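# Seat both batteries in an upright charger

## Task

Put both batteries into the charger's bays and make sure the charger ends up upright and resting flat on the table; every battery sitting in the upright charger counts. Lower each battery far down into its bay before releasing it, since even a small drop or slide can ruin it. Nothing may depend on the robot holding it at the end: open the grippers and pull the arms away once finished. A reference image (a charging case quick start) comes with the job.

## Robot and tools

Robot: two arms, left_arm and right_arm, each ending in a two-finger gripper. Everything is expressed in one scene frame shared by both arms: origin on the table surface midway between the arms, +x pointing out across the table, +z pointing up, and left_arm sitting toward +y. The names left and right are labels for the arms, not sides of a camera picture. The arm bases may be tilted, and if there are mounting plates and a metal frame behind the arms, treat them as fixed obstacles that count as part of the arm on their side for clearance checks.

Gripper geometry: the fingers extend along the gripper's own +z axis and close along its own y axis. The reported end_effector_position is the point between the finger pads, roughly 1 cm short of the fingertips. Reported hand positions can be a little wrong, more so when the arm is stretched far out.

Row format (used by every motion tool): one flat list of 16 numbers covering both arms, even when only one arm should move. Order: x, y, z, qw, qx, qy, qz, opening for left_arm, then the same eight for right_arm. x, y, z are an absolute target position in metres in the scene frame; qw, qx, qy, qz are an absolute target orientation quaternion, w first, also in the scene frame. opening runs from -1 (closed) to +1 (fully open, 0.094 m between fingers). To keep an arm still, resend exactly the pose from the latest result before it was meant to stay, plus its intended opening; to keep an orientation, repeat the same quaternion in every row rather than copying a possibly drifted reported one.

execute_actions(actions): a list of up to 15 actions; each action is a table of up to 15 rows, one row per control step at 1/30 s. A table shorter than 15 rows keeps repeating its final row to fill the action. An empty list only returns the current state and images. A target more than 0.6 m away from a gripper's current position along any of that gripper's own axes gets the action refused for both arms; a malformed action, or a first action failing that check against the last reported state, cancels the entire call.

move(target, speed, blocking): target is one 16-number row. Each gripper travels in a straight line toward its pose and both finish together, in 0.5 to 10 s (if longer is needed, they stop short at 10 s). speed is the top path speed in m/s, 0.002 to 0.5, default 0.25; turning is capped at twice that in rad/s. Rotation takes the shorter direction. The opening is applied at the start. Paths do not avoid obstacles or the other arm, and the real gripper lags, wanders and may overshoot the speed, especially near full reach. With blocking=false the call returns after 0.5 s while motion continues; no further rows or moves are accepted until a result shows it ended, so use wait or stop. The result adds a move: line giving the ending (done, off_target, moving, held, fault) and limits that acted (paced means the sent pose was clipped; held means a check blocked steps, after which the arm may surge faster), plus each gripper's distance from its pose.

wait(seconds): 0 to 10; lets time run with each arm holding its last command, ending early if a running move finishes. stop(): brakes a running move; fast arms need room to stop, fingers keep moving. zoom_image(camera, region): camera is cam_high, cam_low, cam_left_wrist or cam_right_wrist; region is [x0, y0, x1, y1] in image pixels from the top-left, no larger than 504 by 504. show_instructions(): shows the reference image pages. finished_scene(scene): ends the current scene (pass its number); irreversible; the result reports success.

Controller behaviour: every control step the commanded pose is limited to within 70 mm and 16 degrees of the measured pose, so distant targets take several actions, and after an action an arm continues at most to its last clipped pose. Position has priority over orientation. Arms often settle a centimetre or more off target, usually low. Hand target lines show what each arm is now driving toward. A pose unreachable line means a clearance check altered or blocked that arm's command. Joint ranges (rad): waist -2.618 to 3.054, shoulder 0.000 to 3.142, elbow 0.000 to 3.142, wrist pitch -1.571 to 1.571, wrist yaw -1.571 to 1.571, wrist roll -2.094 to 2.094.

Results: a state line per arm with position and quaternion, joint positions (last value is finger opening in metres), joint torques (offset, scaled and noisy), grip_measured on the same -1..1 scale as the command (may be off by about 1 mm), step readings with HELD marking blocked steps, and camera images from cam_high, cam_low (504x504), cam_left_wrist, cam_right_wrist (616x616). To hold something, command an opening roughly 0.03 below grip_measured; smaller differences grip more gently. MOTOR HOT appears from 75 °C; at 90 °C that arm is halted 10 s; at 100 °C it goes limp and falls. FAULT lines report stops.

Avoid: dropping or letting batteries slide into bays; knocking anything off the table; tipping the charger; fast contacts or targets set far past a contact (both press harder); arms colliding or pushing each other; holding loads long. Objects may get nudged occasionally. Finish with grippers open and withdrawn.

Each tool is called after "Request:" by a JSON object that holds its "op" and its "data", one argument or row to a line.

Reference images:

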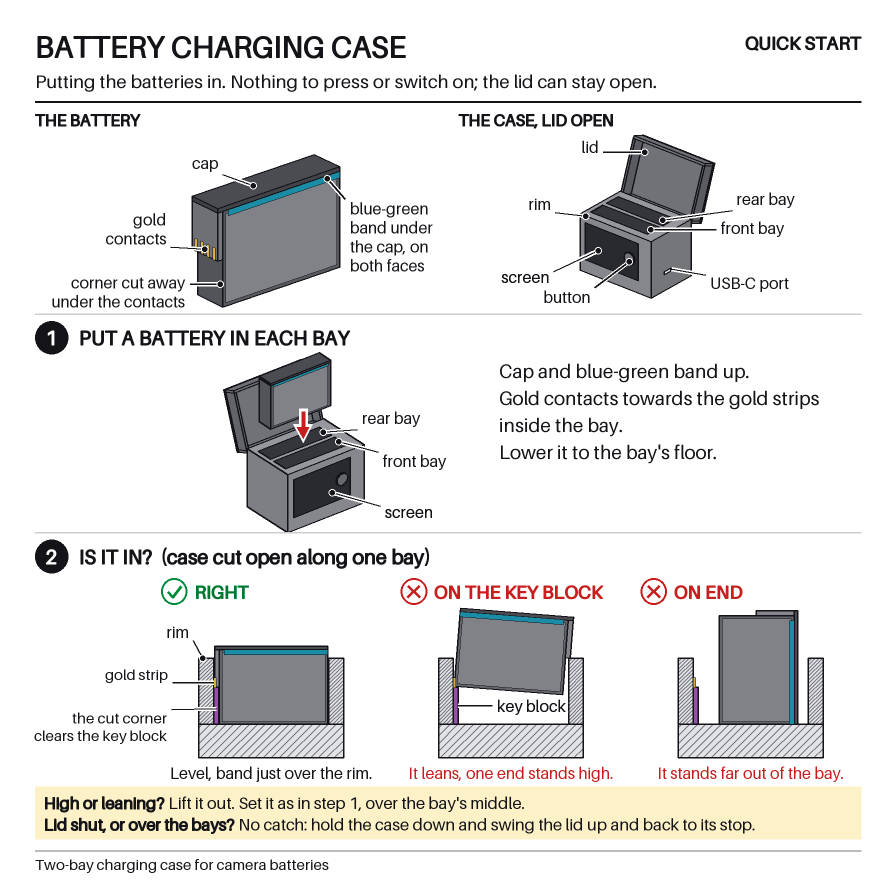

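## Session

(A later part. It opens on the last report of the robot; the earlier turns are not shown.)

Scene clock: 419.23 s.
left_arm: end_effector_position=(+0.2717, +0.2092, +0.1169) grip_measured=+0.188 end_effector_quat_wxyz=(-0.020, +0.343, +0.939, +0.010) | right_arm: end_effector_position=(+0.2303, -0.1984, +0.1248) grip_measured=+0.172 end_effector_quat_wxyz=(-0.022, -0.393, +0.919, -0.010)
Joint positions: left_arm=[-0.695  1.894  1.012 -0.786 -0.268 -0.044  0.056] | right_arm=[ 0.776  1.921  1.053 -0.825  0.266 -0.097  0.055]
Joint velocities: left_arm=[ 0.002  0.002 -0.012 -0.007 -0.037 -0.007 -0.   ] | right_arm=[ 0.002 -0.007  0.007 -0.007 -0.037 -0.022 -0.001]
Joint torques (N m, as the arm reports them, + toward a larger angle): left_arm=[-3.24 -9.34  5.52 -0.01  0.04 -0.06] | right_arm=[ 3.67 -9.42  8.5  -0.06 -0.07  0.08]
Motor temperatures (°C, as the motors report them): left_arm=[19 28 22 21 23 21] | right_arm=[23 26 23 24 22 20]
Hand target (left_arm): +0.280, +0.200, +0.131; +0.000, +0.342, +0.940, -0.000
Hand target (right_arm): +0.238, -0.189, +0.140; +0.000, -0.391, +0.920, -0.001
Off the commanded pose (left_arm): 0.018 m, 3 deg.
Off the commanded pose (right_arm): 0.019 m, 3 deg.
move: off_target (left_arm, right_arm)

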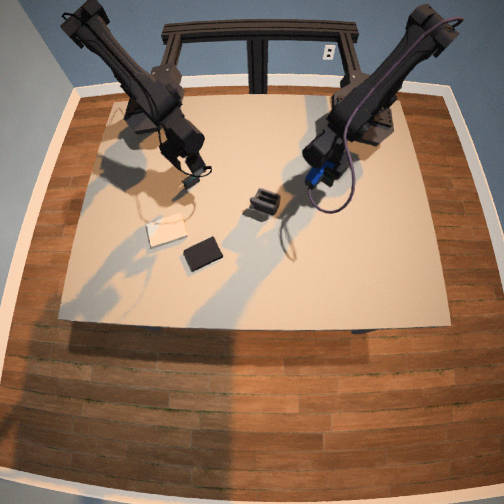

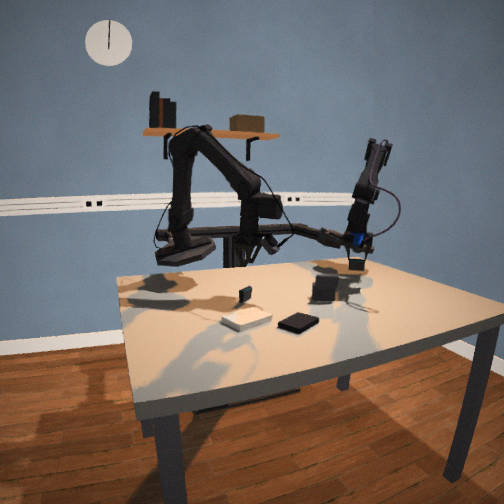

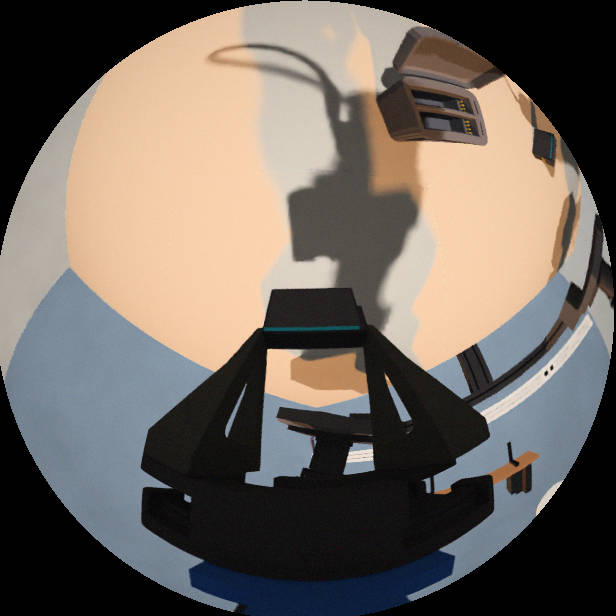

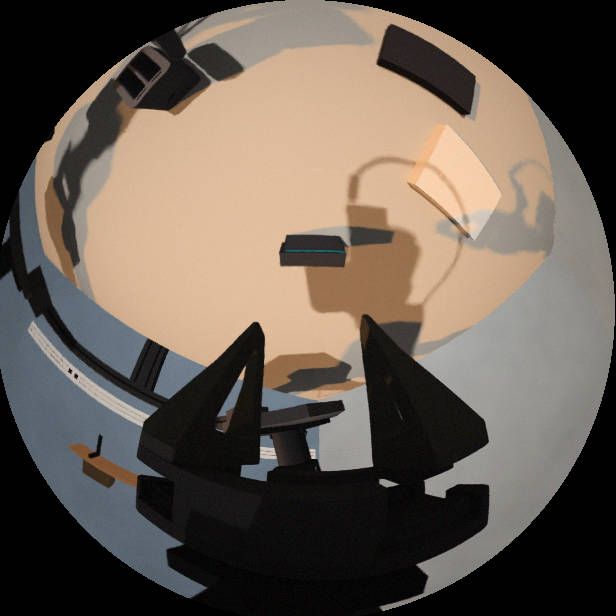

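Request:
{"op": "move", "data": {
  "target": [0.19,0.09,0.12,0,0.174,0.985,0,0.17, 0.234,-0.192,0.085,0,-0.391,0.9205,0,0.6],
  "speed": 0.15
}}

Request:
{"op": "move", "data": {
  "target": [0.19,0.09,0.043,0,0.174,0.985,0,0.17, 0.234,-0.192,0.038,0,-0.391,0.9205,0,0.6],
  "speed": 0.05
}}

Scene clock: 430.10 s.
left_arm: end_effector_position=(+0.1842, +0.1013, +0.1131) grip_measured=+0.188 end_effector_quat_wxyz=(-0.010, +0.176, +0.984, +0.010) | right_arm: end_effector_position=(+0.2337, -0.1926, +0.0883) grip_measured=+0.598 end_effector_quat_wxyz=(-0.002, -0.390, +0.921, -0.003)
Joint positions: left_arm=[-1.112  2.105  1.132 -0.782 -0.214 -0.812  0.056] | right_arm=[ 0.751  1.989  0.975 -0.629  0.266 -0.127  0.075]
Joint velocities: left_arm=[ 0.002 -0.012  0.002  0.022 -0.022 -0.066  0.001] | right_arm=[-0.012 -0.022 -0.002 -0.007  0.007 -0.081 -0.   ]
Joint torques (N m, as the arm reports them, + toward a larger angle): left_arm=[-2.84 -8.01  5.87  0.1  -0.04 -0.01] | right_arm=[ 1.94 -7.07  4.08  0.37 -0.02 -0.13]
Motor temperatures (°C, as the motors report them): left_arm=[19 28 22 20 23 21] | right_arm=[23 26 24 24 22 20]
Hand target (left_arm): +0.187, +0.090, +0.120; -0.001, +0.174, +0.985, -0.001
Hand target (right_arm): +0.233, -0.192, +0.085; -0.000, -0.391, +0.920, +0.000
Off the commanded pose (left_arm): 0.014 m, 2 deg.
Off the commanded pose (right_arm): 0.003 m, 0 deg.
move: off_target (left_arm)

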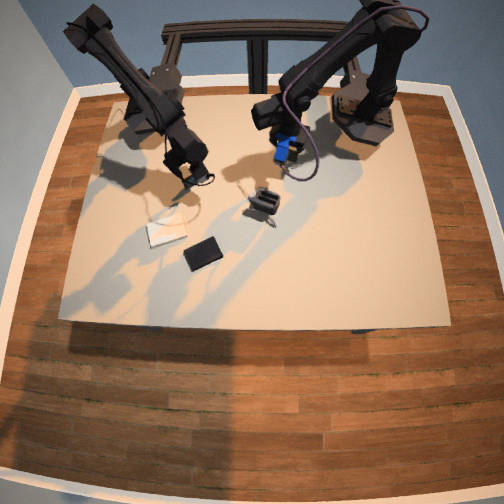

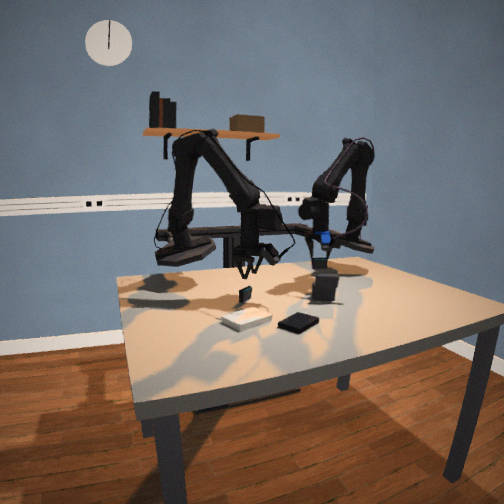

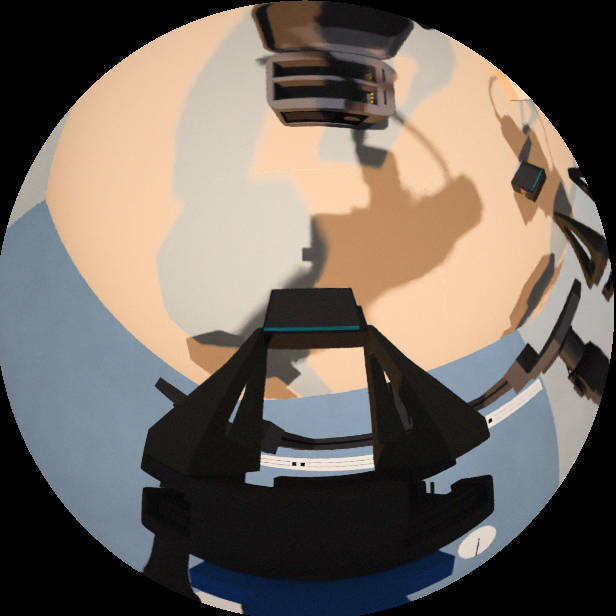

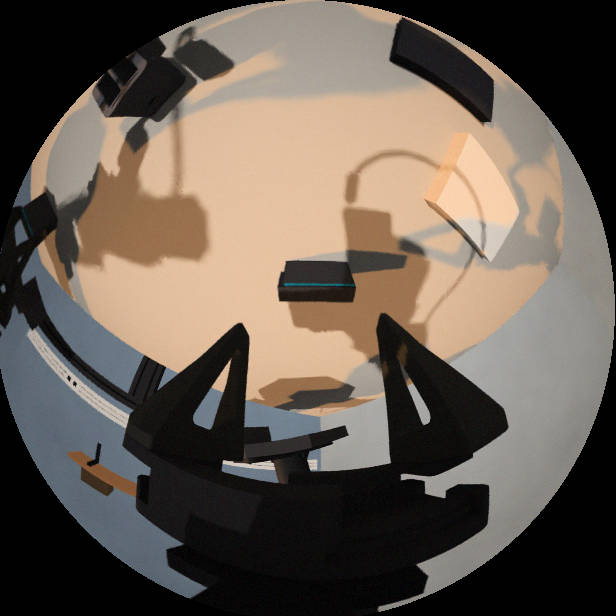

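Scene clock: 431.97 s.
left_arm: end_effector_position=(+0.1872, +0.0891, +0.0456) grip_measured=+0.188 end_effector_quat_wxyz=(-0.007, +0.175, +0.985, +0.001) | right_arm: end_effector_position=(+0.2343, -0.1917, +0.0416) grip_measured=+0.598 end_effector_quat_wxyz=(-0.002, -0.389, +0.921, -0.002)
Joint positions: left_arm=[-1.071  2.29   1.092 -0.528 -0.217 -0.769  0.056] | right_arm=[ 0.71   2.121  0.931 -0.441  0.266 -0.168  0.075]
Joint velocities: left_arm=[-0.007 -0.012  0.012 -0.007 -0.037 -0.007 -0.   ] | right_arm=[ 0.017 -0.002  0.002 -0.066  0.007 -0.051 -0.   ]
Joint torques (N m, as the arm reports them, + toward a larger angle): left_arm=[-1.82 -8.88  2.33  0.32 -0.09  0.06] | right_arm=[ 2.2  -7.46  3.02  0.37 -0.03 -0.1 ]
Motor temperatures (°C, as the motors report them): left_arm=[19 28 22 20 23 21] | right_arm=[23 26 24 24 22 20]
Hand target (left_arm): +0.190, +0.090, +0.042; -0.000, +0.174, +0.985, +0.000
Hand target (right_arm): +0.233, -0.192, +0.038; -0.000, -0.391, +0.920, +0.000
Off the commanded pose (left_arm): 0.004 m, 1 deg.
Off the commanded pose (right_arm): 0.004 m, 0 deg.
move: done

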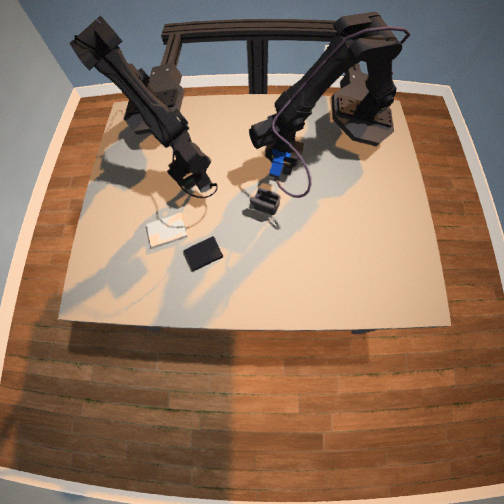

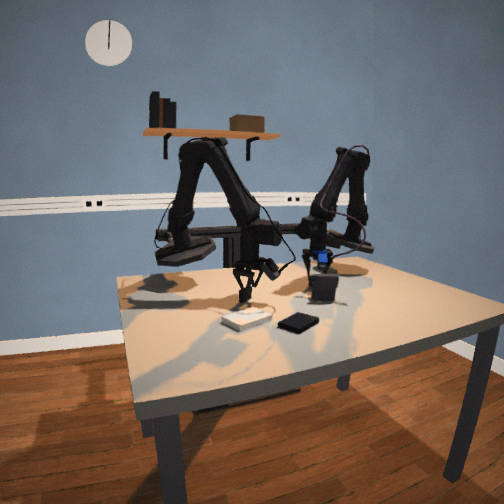

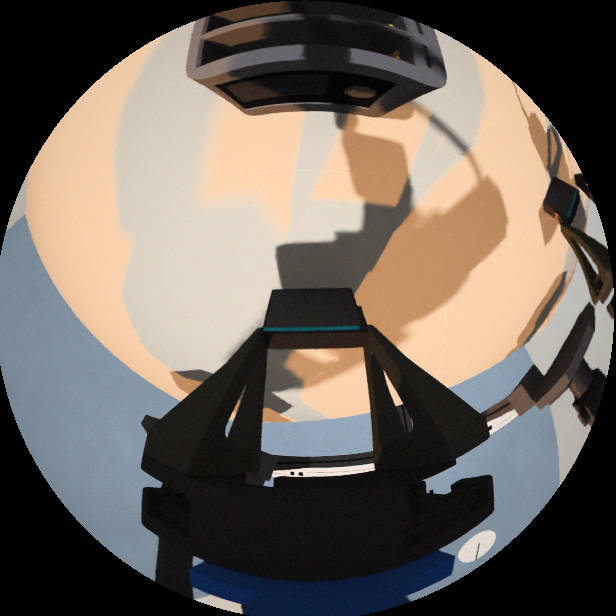

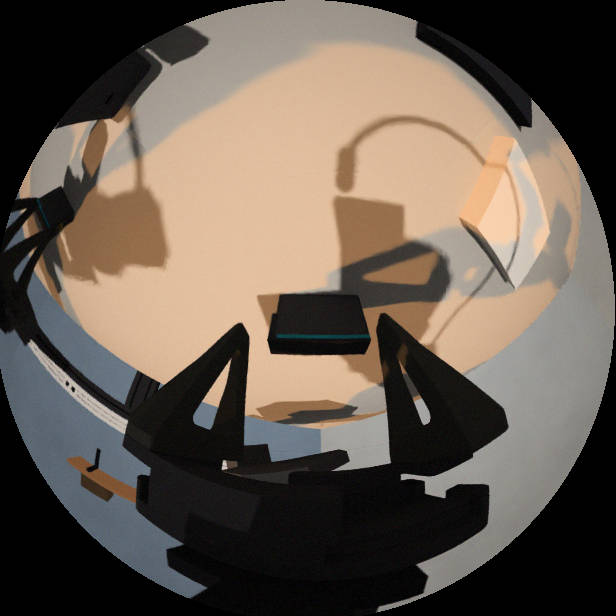

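Request:
{"op": "zoom_image", "data": {
  "camera": "cam_low",
  "region": [215,255,285,310]
}}

Request:
{"op": "zoom_image", "data": {
  "camera": "cam_high",
  "region": [160,150,240,210]
}}

Region (215, 255, 285, 310) of cam_low's 504x504 image, scaled by 7.200, with more detail than that image has; it fills the top 396 rows of this view, and the rest is white.

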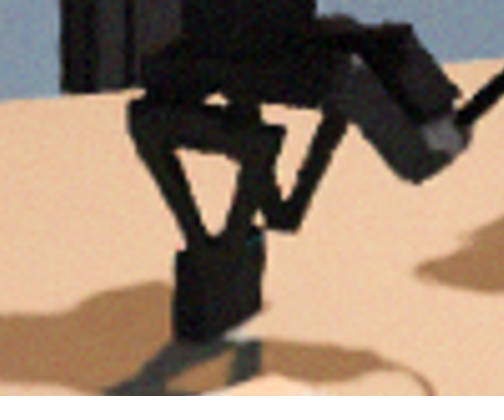

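Region (160, 150, 240, 210) of cam_high's 504x504 image, scaled by 6.300, with more detail than that image has; it fills the top 378 rows of this view, and the rest is white.

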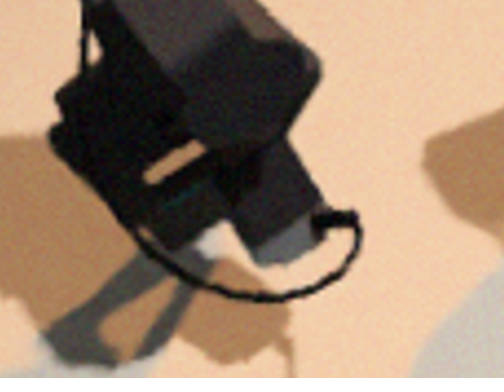

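Request:
{"op": "move", "data": {
  "target": [0.19,0.09,0.043,0,0.174,0.985,0,0.6, 0.227,-0.199,0.07,0,-0.391,0.9205,0,0.6],
  "speed": 0.1
}}

Request:
{"op": "move", "data": {
  "target": [0.17,0.20,0.14,0,0.174,0.985,0,0.6, 0.227,-0.199,0.035,0,-0.391,0.9205,0,0.6],
  "speed": 0.1
}}

Scene clock: 450.23 s.
left_arm: end_effector_position=(+0.1883, +0.0868, +0.0456) grip_measured=+0.598 end_effector_quat_wxyz=(-0.004, +0.174, +0.985, -0.003) | right_arm: end_effector_position=(+0.2310, -0.2012, +0.0626) grip_measured=+0.598 end_effector_quat_wxyz=(-0.005, -0.388, +0.922, -0.002)
Joint positions: left_arm=[-1.071  2.29   1.092 -0.518 -0.217 -0.769  0.075] | right_arm=[ 0.71   2.035  0.917 -0.519  0.266 -0.164  0.075]
Joint velocities: left_arm=[ 0.012  0.017  0.012 -0.066  0.066  0.022  0.001] | right_arm=[ 0.007 -0.002  0.007 -0.007 -0.095 -0.007  0.   ]
Joint torques (N m, as the arm reports them, + toward a larger angle): left_arm=[-1.73 -8.98  2.41  0.23 -0.09  0.06] | right_arm=[ 3.96 -9.72  3.32  0.   -0.01  0.09]
Motor temperatures (°C, as the motors report them): left_arm=[19 28 22 20 23 21] | right_arm=[23 25 23 24 22 20]
Hand target (left_arm): +0.190, +0.090, +0.043; -0.000, +0.174, +0.985, +0.000
Hand target (right_arm): +0.227, -0.199, +0.070; -0.000, -0.391, +0.920, -0.000
Off the commanded pose (left_arm): 0.004 m, 1 deg.
Off the commanded pose (right_arm): 0.009 m, 1 deg.
move: done

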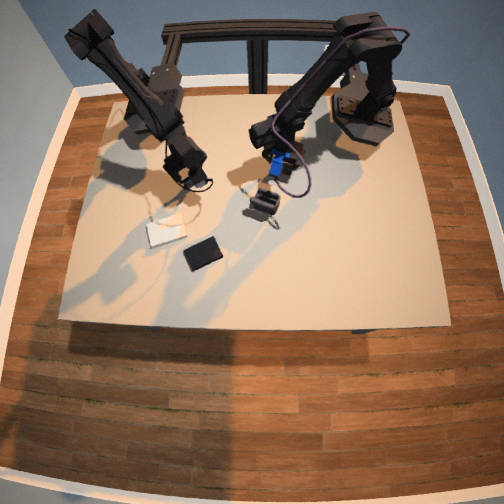

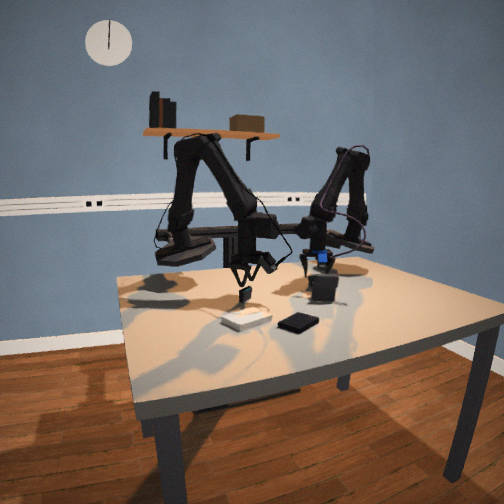

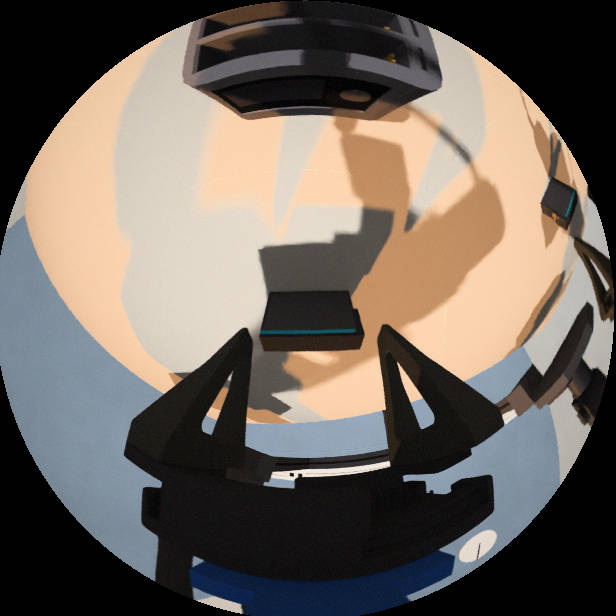

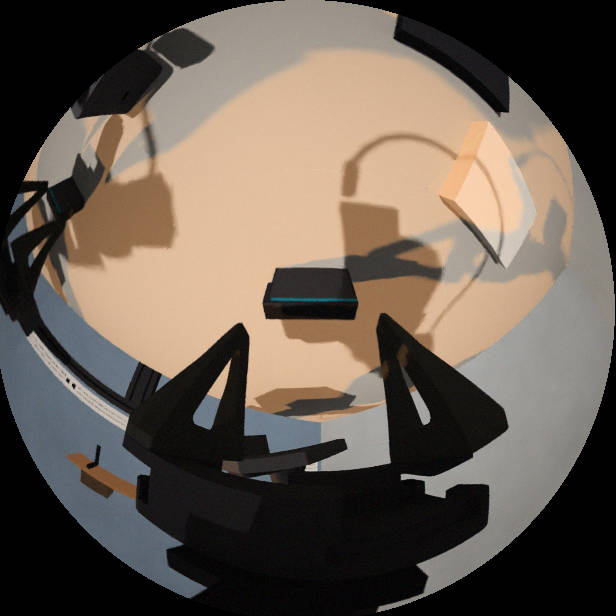

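Scene clock: 452.23 s.
left_arm: end_effector_position=(+0.1709, +0.1925, +0.1407) grip_measured=+0.598 end_effector_quat_wxyz=(-0.002, +0.174, +0.985, -0.005) | right_arm: end_effector_position=(+0.2281, -0.1980, +0.0388) grip_measured=+0.598 end_effector_quat_wxyz=(-0.001, -0.389, +0.921, -0.001)
Joint positions: left_arm=[-1.037  1.694  0.785 -0.795 -0.222 -0.733  0.075] | right_arm=[ 0.703  2.105  0.886 -0.409  0.266 -0.177  0.075]
Joint velocities: left_arm=[-0.002 -0.002  0.007  0.051  0.022  0.007  0.001] | right_arm=[ 0.002 -0.002  0.012  0.007 -0.007  0.007 -0.001]
Joint torques (N m, as the arm reports them, + toward a larger angle): left_arm=[-0.73 -6.85  3.05  0.05 -0.08  0.06] | right_arm=[ 1.99 -7.18  2.85  0.37 -0.02 -0.1 ]
Motor temperatures (°C, as the motors report them): left_arm=[19 28 22 20 23 21] | right_arm=[23 25 23 24 22 20]
Hand target (left_arm): +0.172, +0.199, +0.142; +0.000, +0.174, +0.985, -0.000
Hand target (right_arm): +0.227, -0.199, +0.035; -0.000, -0.391, +0.920, +0.000
Off the commanded pose (left_arm): 0.008 m, 1 deg.
Off the commanded pose (right_arm): 0.004 m, 0 deg.
move: done

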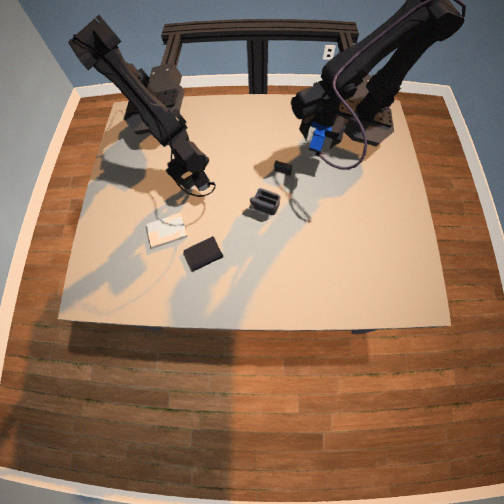

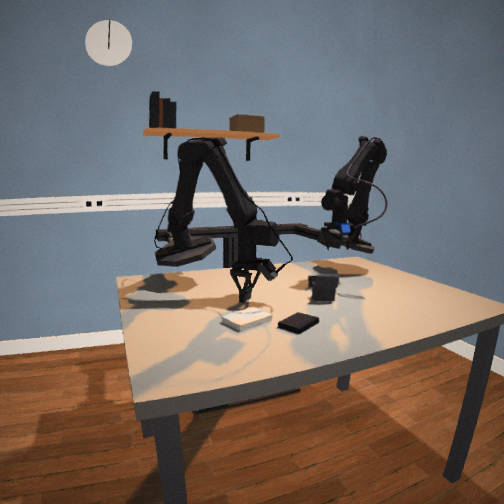

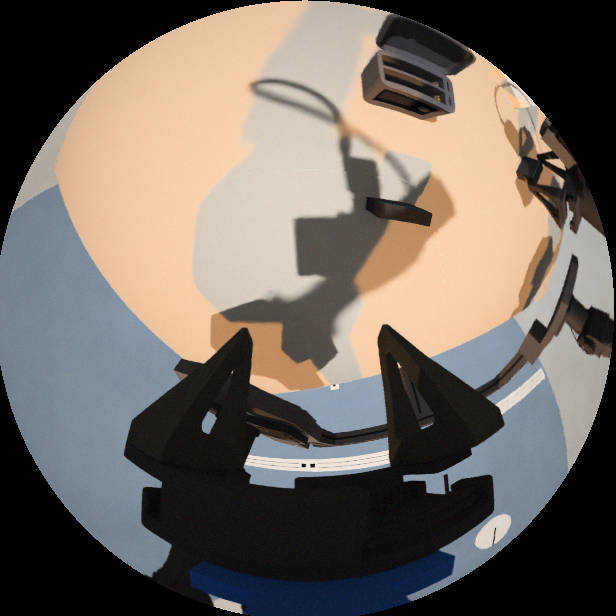

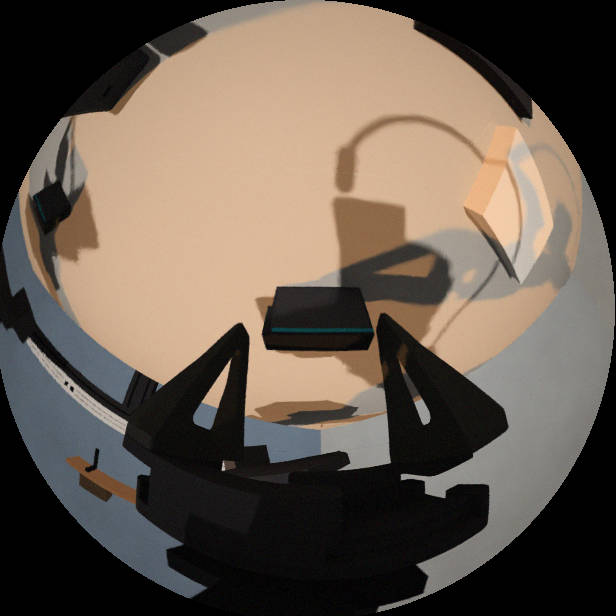

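Request:
{"op": "move", "data": {
  "target": [0.17,0.20,0.14,0,0.174,0.985,0,0.6, 0.2225,-0.2035,0.07,0,-0.391,0.9205,0,0.6],
  "speed": 0.1
}}

Request:
{"op": "move", "data": {
  "target": [0.17,0.20,0.14,0,0.174,0.985,0,0.6, 0.2225,-0.2035,0.037,0,-0.391,0.9205,0,0.6],
  "speed": 0.06
}}

Request:
{"op": "zoom_image", "data": {
  "camera": "cam_low",
  "region": [215,255,285,310]
}}

Request:
{"op": "zoom_image", "data": {
  "camera": "cam_high",
  "region": [245,140,325,220]
}}

Scene clock: 459.40 s.
left_arm: end_effector_position=(+0.1708, +0.1928, +0.1407) grip_measured=+0.598 end_effector_quat_wxyz=(-0.003, +0.174, +0.985, -0.005) | right_arm: end_effector_position=(+0.2259, -0.2058, +0.0628) grip_measured=+0.598 end_effector_quat_wxyz=(-0.005, -0.388, +0.922, -0.002)
Joint positions: left_arm=[-1.037  1.694  0.785 -0.796 -0.222 -0.733  0.075] | right_arm=[ 0.708  2.015  0.886 -0.509  0.266 -0.167  0.075]
Joint velocities: left_arm=[-0.012  0.002 -0.002 -0.007  0.037 -0.022  0.   ] | right_arm=[-0.002  0.007 -0.007 -0.051  0.007  0.022  0.001]
Joint torques (N m, as the arm reports them, + toward a larger angle): left_arm=[-0.98 -6.6   2.6   0.14 -0.08  0.04] | right_arm=[ 3.81 -9.58  3.75  0.06 -0.03  0.06]
Motor temperatures (°C, as the motors report them): left_arm=[19 28 22 20 23 21] | right_arm=[23 25 23 24 22 20]
Hand target (left_arm): +0.170, +0.200, +0.140; -0.000, +0.174, +0.985, +0.000
Hand target (right_arm): +0.223, -0.204, +0.070; +0.000, -0.391, +0.920, -0.000
Off the commanded pose (left_arm): 0.007 m, 1 deg.
Off the commanded pose (right_arm): 0.008 m, 1 deg.
move: done

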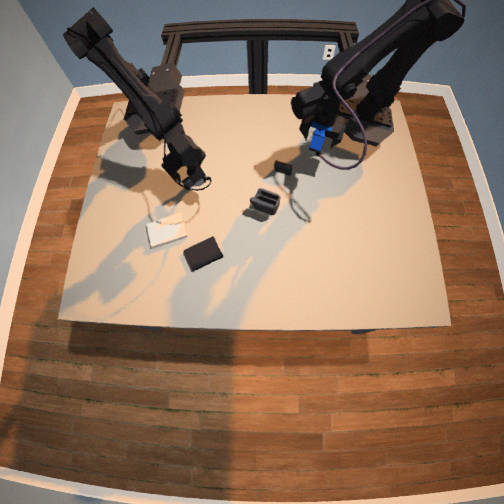

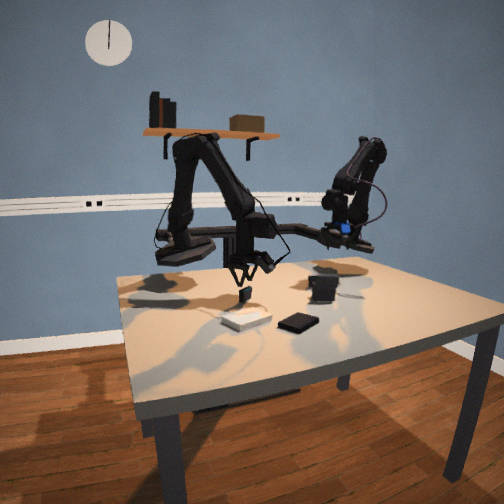

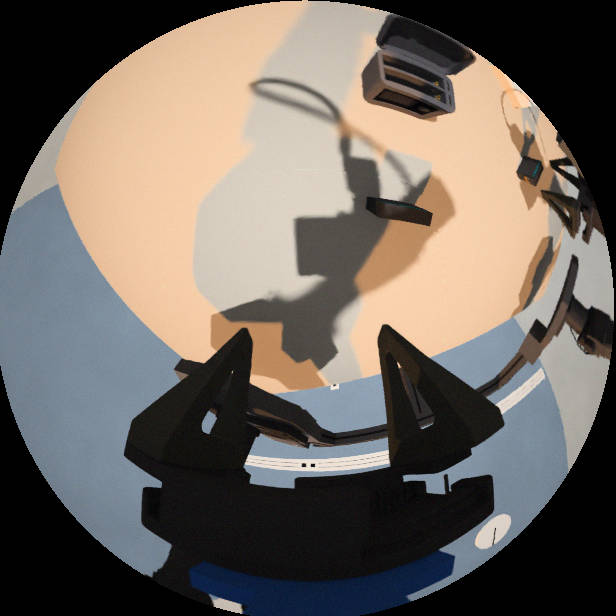

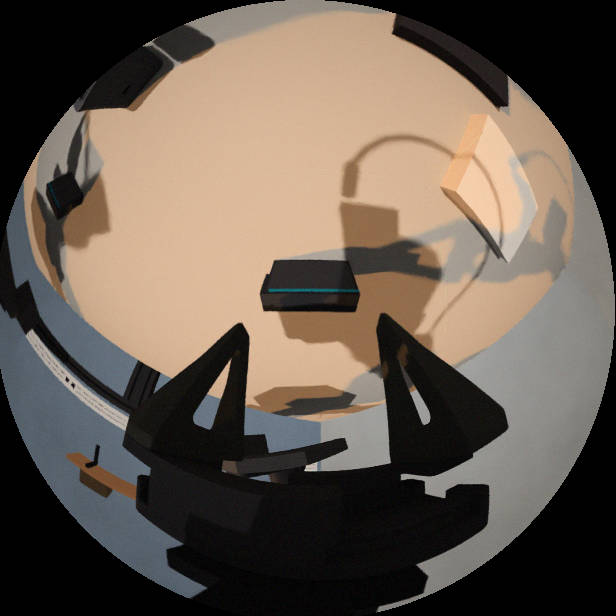

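Scene clock: 460.37 s.
left_arm: end_effector_position=(+0.1708, +0.1928, +0.1407) grip_measured=+0.598 end_effector_quat_wxyz=(-0.003, +0.174, +0.985, -0.005) | right_arm: end_effector_position=(+0.2223, -0.2034, +0.0398) grip_measured=+0.598 end_effector_quat_wxyz=(-0.004, -0.390, +0.921, -0.002)
Joint positions: left_arm=[-1.037  1.694  0.785 -0.796 -0.222 -0.733  0.075] | right_arm=[ 0.701  2.084  0.857 -0.405  0.266 -0.178  0.075]
Joint velocities: left_arm=[-0.002 -0.002 -0.012  0.022  0.022 -0.037 -0.001] | right_arm=[-0.007 -0.012 -0.002 -0.007 -0.007  0.022 -0.001]
Joint torques (N m, as the arm reports them, + toward a larger angle): left_arm=[-1.07 -6.73  2.43  0.17 -0.1   0.03] | right_arm=[ 1.94 -7.13  2.85  0.37 -0.01 -0.09]
Motor temperatures (°C, as the motors report them): left_arm=[19 28 22 20 23 21] | right_arm=[23 25 23 24 22 20]
Hand target (left_arm): +0.170, +0.200, +0.140; -0.000, +0.174, +0.985, +0.000
Hand target (right_arm): +0.222, -0.204, +0.037; -0.000, -0.391, +0.920, -0.000
Off the commanded pose (left_arm): 0.007 m, 1 deg.
Off the commanded pose (right_arm): 0.003 m, 1 deg.
move: done

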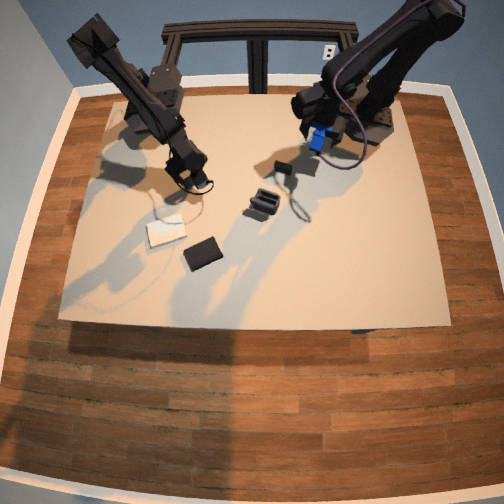

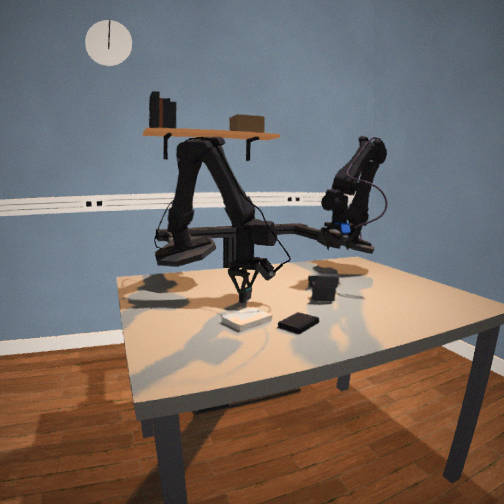

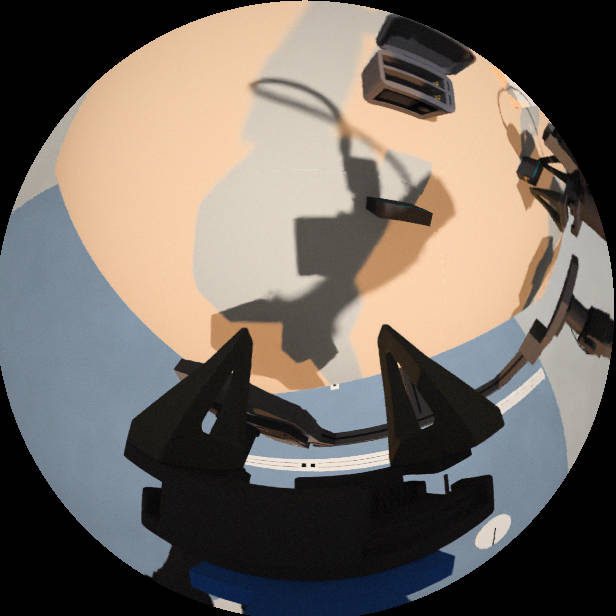

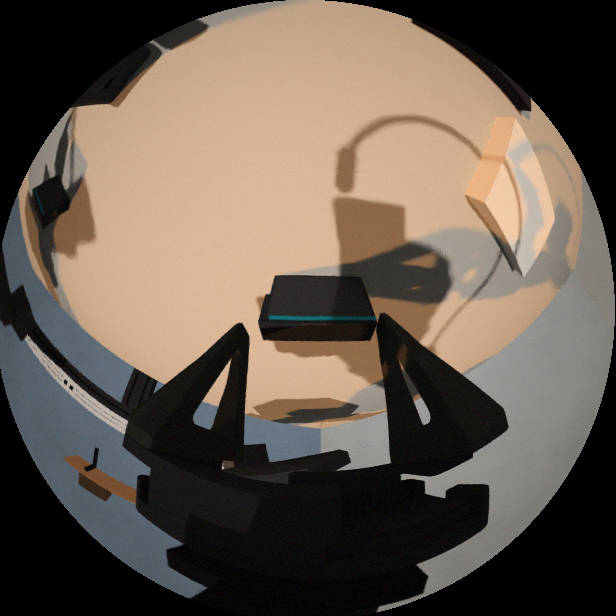

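Region (215, 255, 285, 310) of cam_low's 504x504 image, scaled by 7.200, with more detail than that image has; it fills the top 396 rows of this view, and the rest is white.

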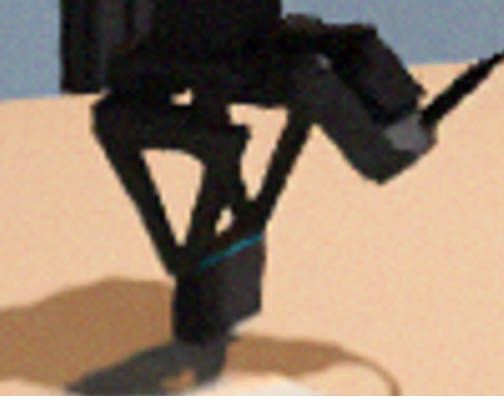

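Region (245, 140, 325, 220) of cam_high's 504x504 image, scaled by 6.300, with more detail than that image has.

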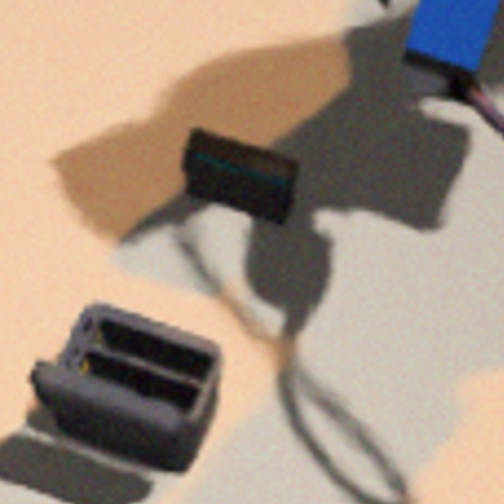

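Request:
{"op": "move", "data": {
  "target": [0.17,0.20,0.14,0,0.174,0.985,0,0.6, 0.2225,-0.2035,0.037,0,-0.391,0.9205,0,0.17],
  "speed": 0.06
}}

Request:
{"op": "move", "data": {
  "target": [0.15,0.25,0.16,0,0.174,0.985,0,0.6, 0.2225,-0.2035,0.14,0,-0.391,0.9205,0,0.17],
  "speed": 0.12
}}

Scene clock: 470.07 s.
left_arm: end_effector_position=(+0.1708, +0.1928, +0.1407) grip_measured=+0.598 end_effector_quat_wxyz=(-0.003, +0.174, +0.985, -0.005) | right_arm: end_effector_position=(+0.2226, -0.2032, +0.0398) grip_measured=+0.196 end_effector_quat_wxyz=(-0.003, -0.390, +0.921, -0.002)
Joint positions: left_arm=[-1.037  1.694  0.785 -0.796 -0.222 -0.733  0.075] | right_arm=[ 0.701  2.084  0.857 -0.404  0.266 -0.179  0.056]
Joint velocities: left_arm=[-0.007 -0.002 -0.007  0.037 -0.037 -0.022 -0.   ] | right_arm=[ 0.012  0.002  0.022 -0.051 -0.007 -0.022 -0.   ]
Joint torques (N m, as the arm reports them, + toward a larger angle): left_arm=[-1.12 -6.63  2.48  0.15 -0.09  0.04] | right_arm=[ 2.06 -7.15  3.03  0.34 -0.01 -0.12]
Motor temperatures (°C, as the motors report them): left_arm=[19 27 22 20 23 21] | right_arm=[23 25 23 24 22 20]
Hand target (left_arm): +0.170, +0.200, +0.140; -0.000, +0.174, +0.985, +0.000
Hand target (right_arm): +0.222, -0.204, +0.037; -0.000, -0.391, +0.920, -0.000
Off the commanded pose (left_arm): 0.007 m, 1 deg.
Off the commanded pose (right_arm): 0.003 m, 0 deg.
move: done

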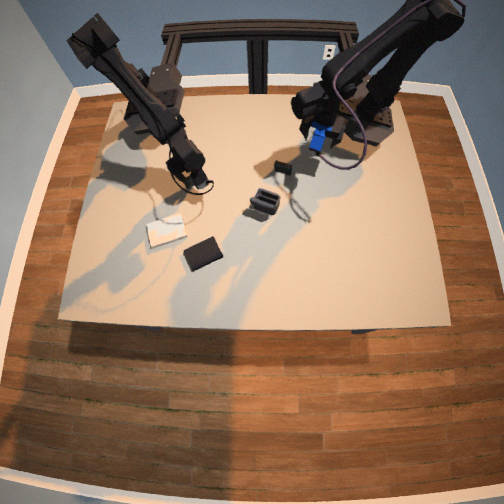

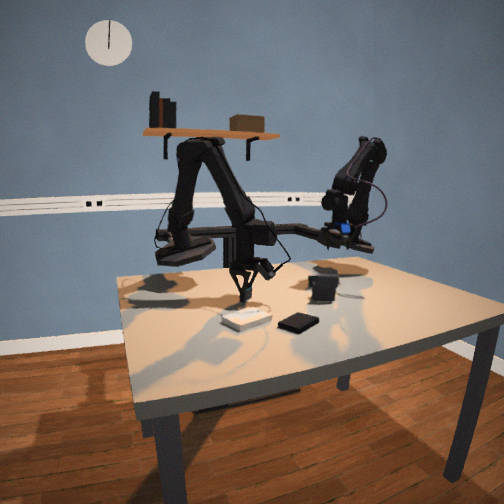

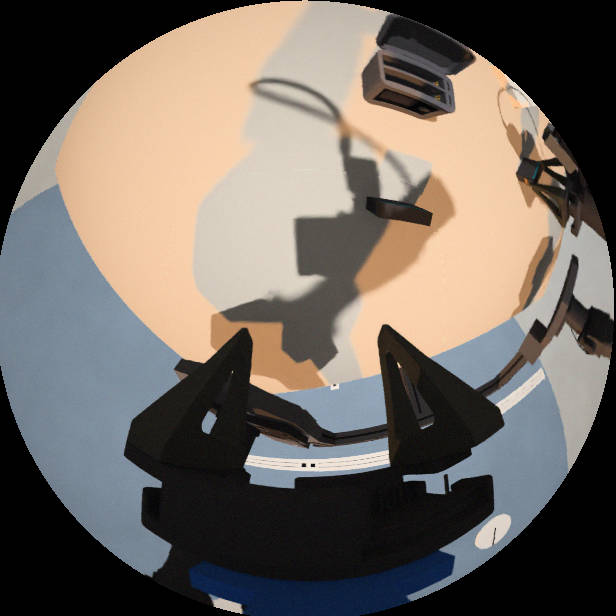

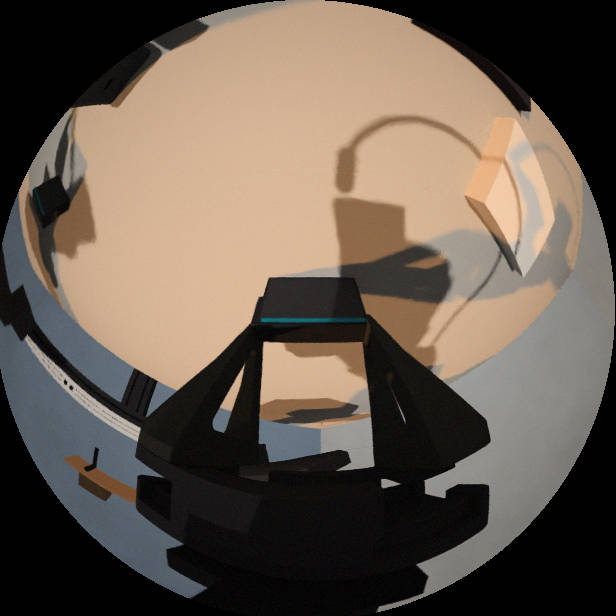

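Scene clock: 471.53 s.
left_arm: end_effector_position=(+0.1491, +0.2438, +0.1604) grip_measured=+0.598 end_effector_quat_wxyz=(-0.003, +0.177, +0.984, -0.004) | right_arm: end_effector_position=(+0.2155, -0.2129, +0.1253) grip_measured=+0.196 end_effector_quat_wxyz=(-0.022, -0.393, +0.919, -0.010)
Joint positions: left_arm=[-1.037  1.424  0.653 -0.935 -0.223 -0.728  0.075] | right_arm=[ 0.771  1.849  0.964 -0.807  0.266 -0.102  0.056]
Joint velocities: left_arm=[-0.017  0.022 -0.007  0.037  0.022 -0.051 -0.   ] | right_arm=[ 0.007 -0.002 -0.012 -0.037  0.037 -0.007 -0.   ]
Joint torques (N m, as the arm reports them, + toward a larger angle): left_arm=[ 0.08 -4.72  3.44  0.06 -0.11  0.08] | right_arm=[ 3.56 -8.71  8.66 -0.04 -0.06  0.06]
Motor temperatures (°C, as the motors report them): left_arm=[19 27 22 20 23 21] | right_arm=[23 25 23 24 22 20]
Hand target (left_arm): +0.150, +0.250, +0.161; -0.000, +0.174, +0.985, +0.000
Hand target (right_arm): +0.223, -0.203, +0.140; +0.000, -0.391, +0.920, -0.001
Off the commanded pose (left_arm): 0.006 m, 1 deg.
Off the commanded pose (right_arm): 0.019 m, 3 deg.
move: off_target (right_arm)

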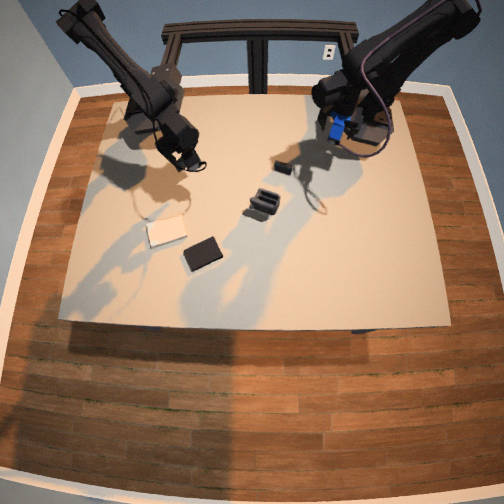

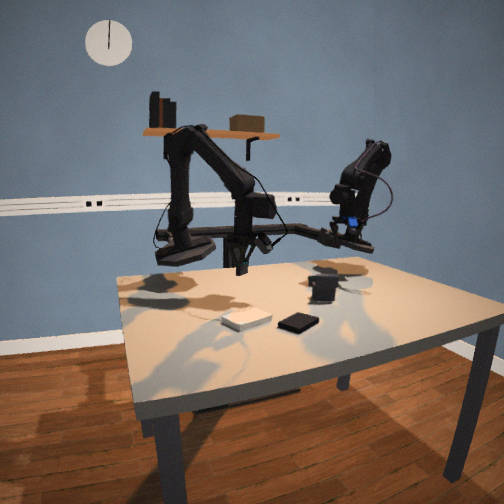

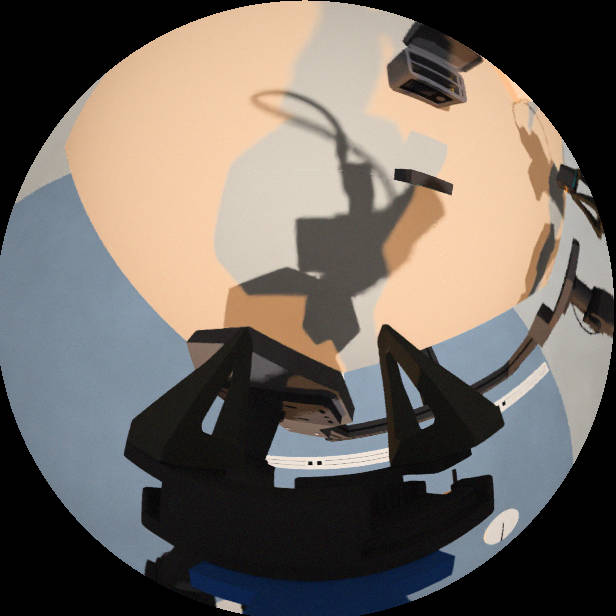

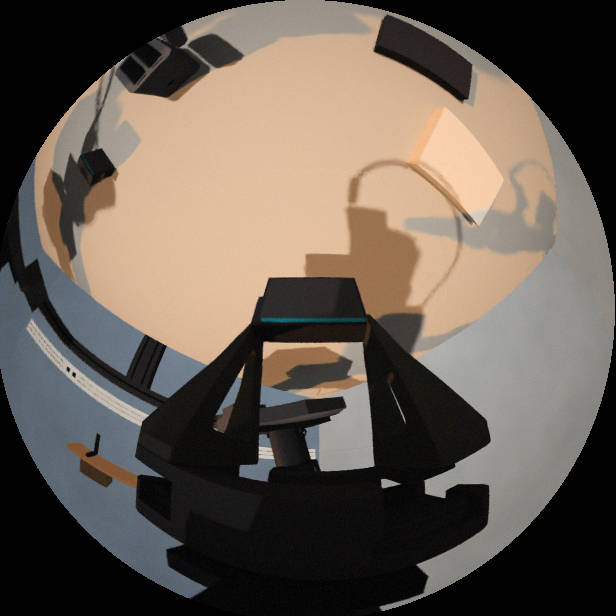

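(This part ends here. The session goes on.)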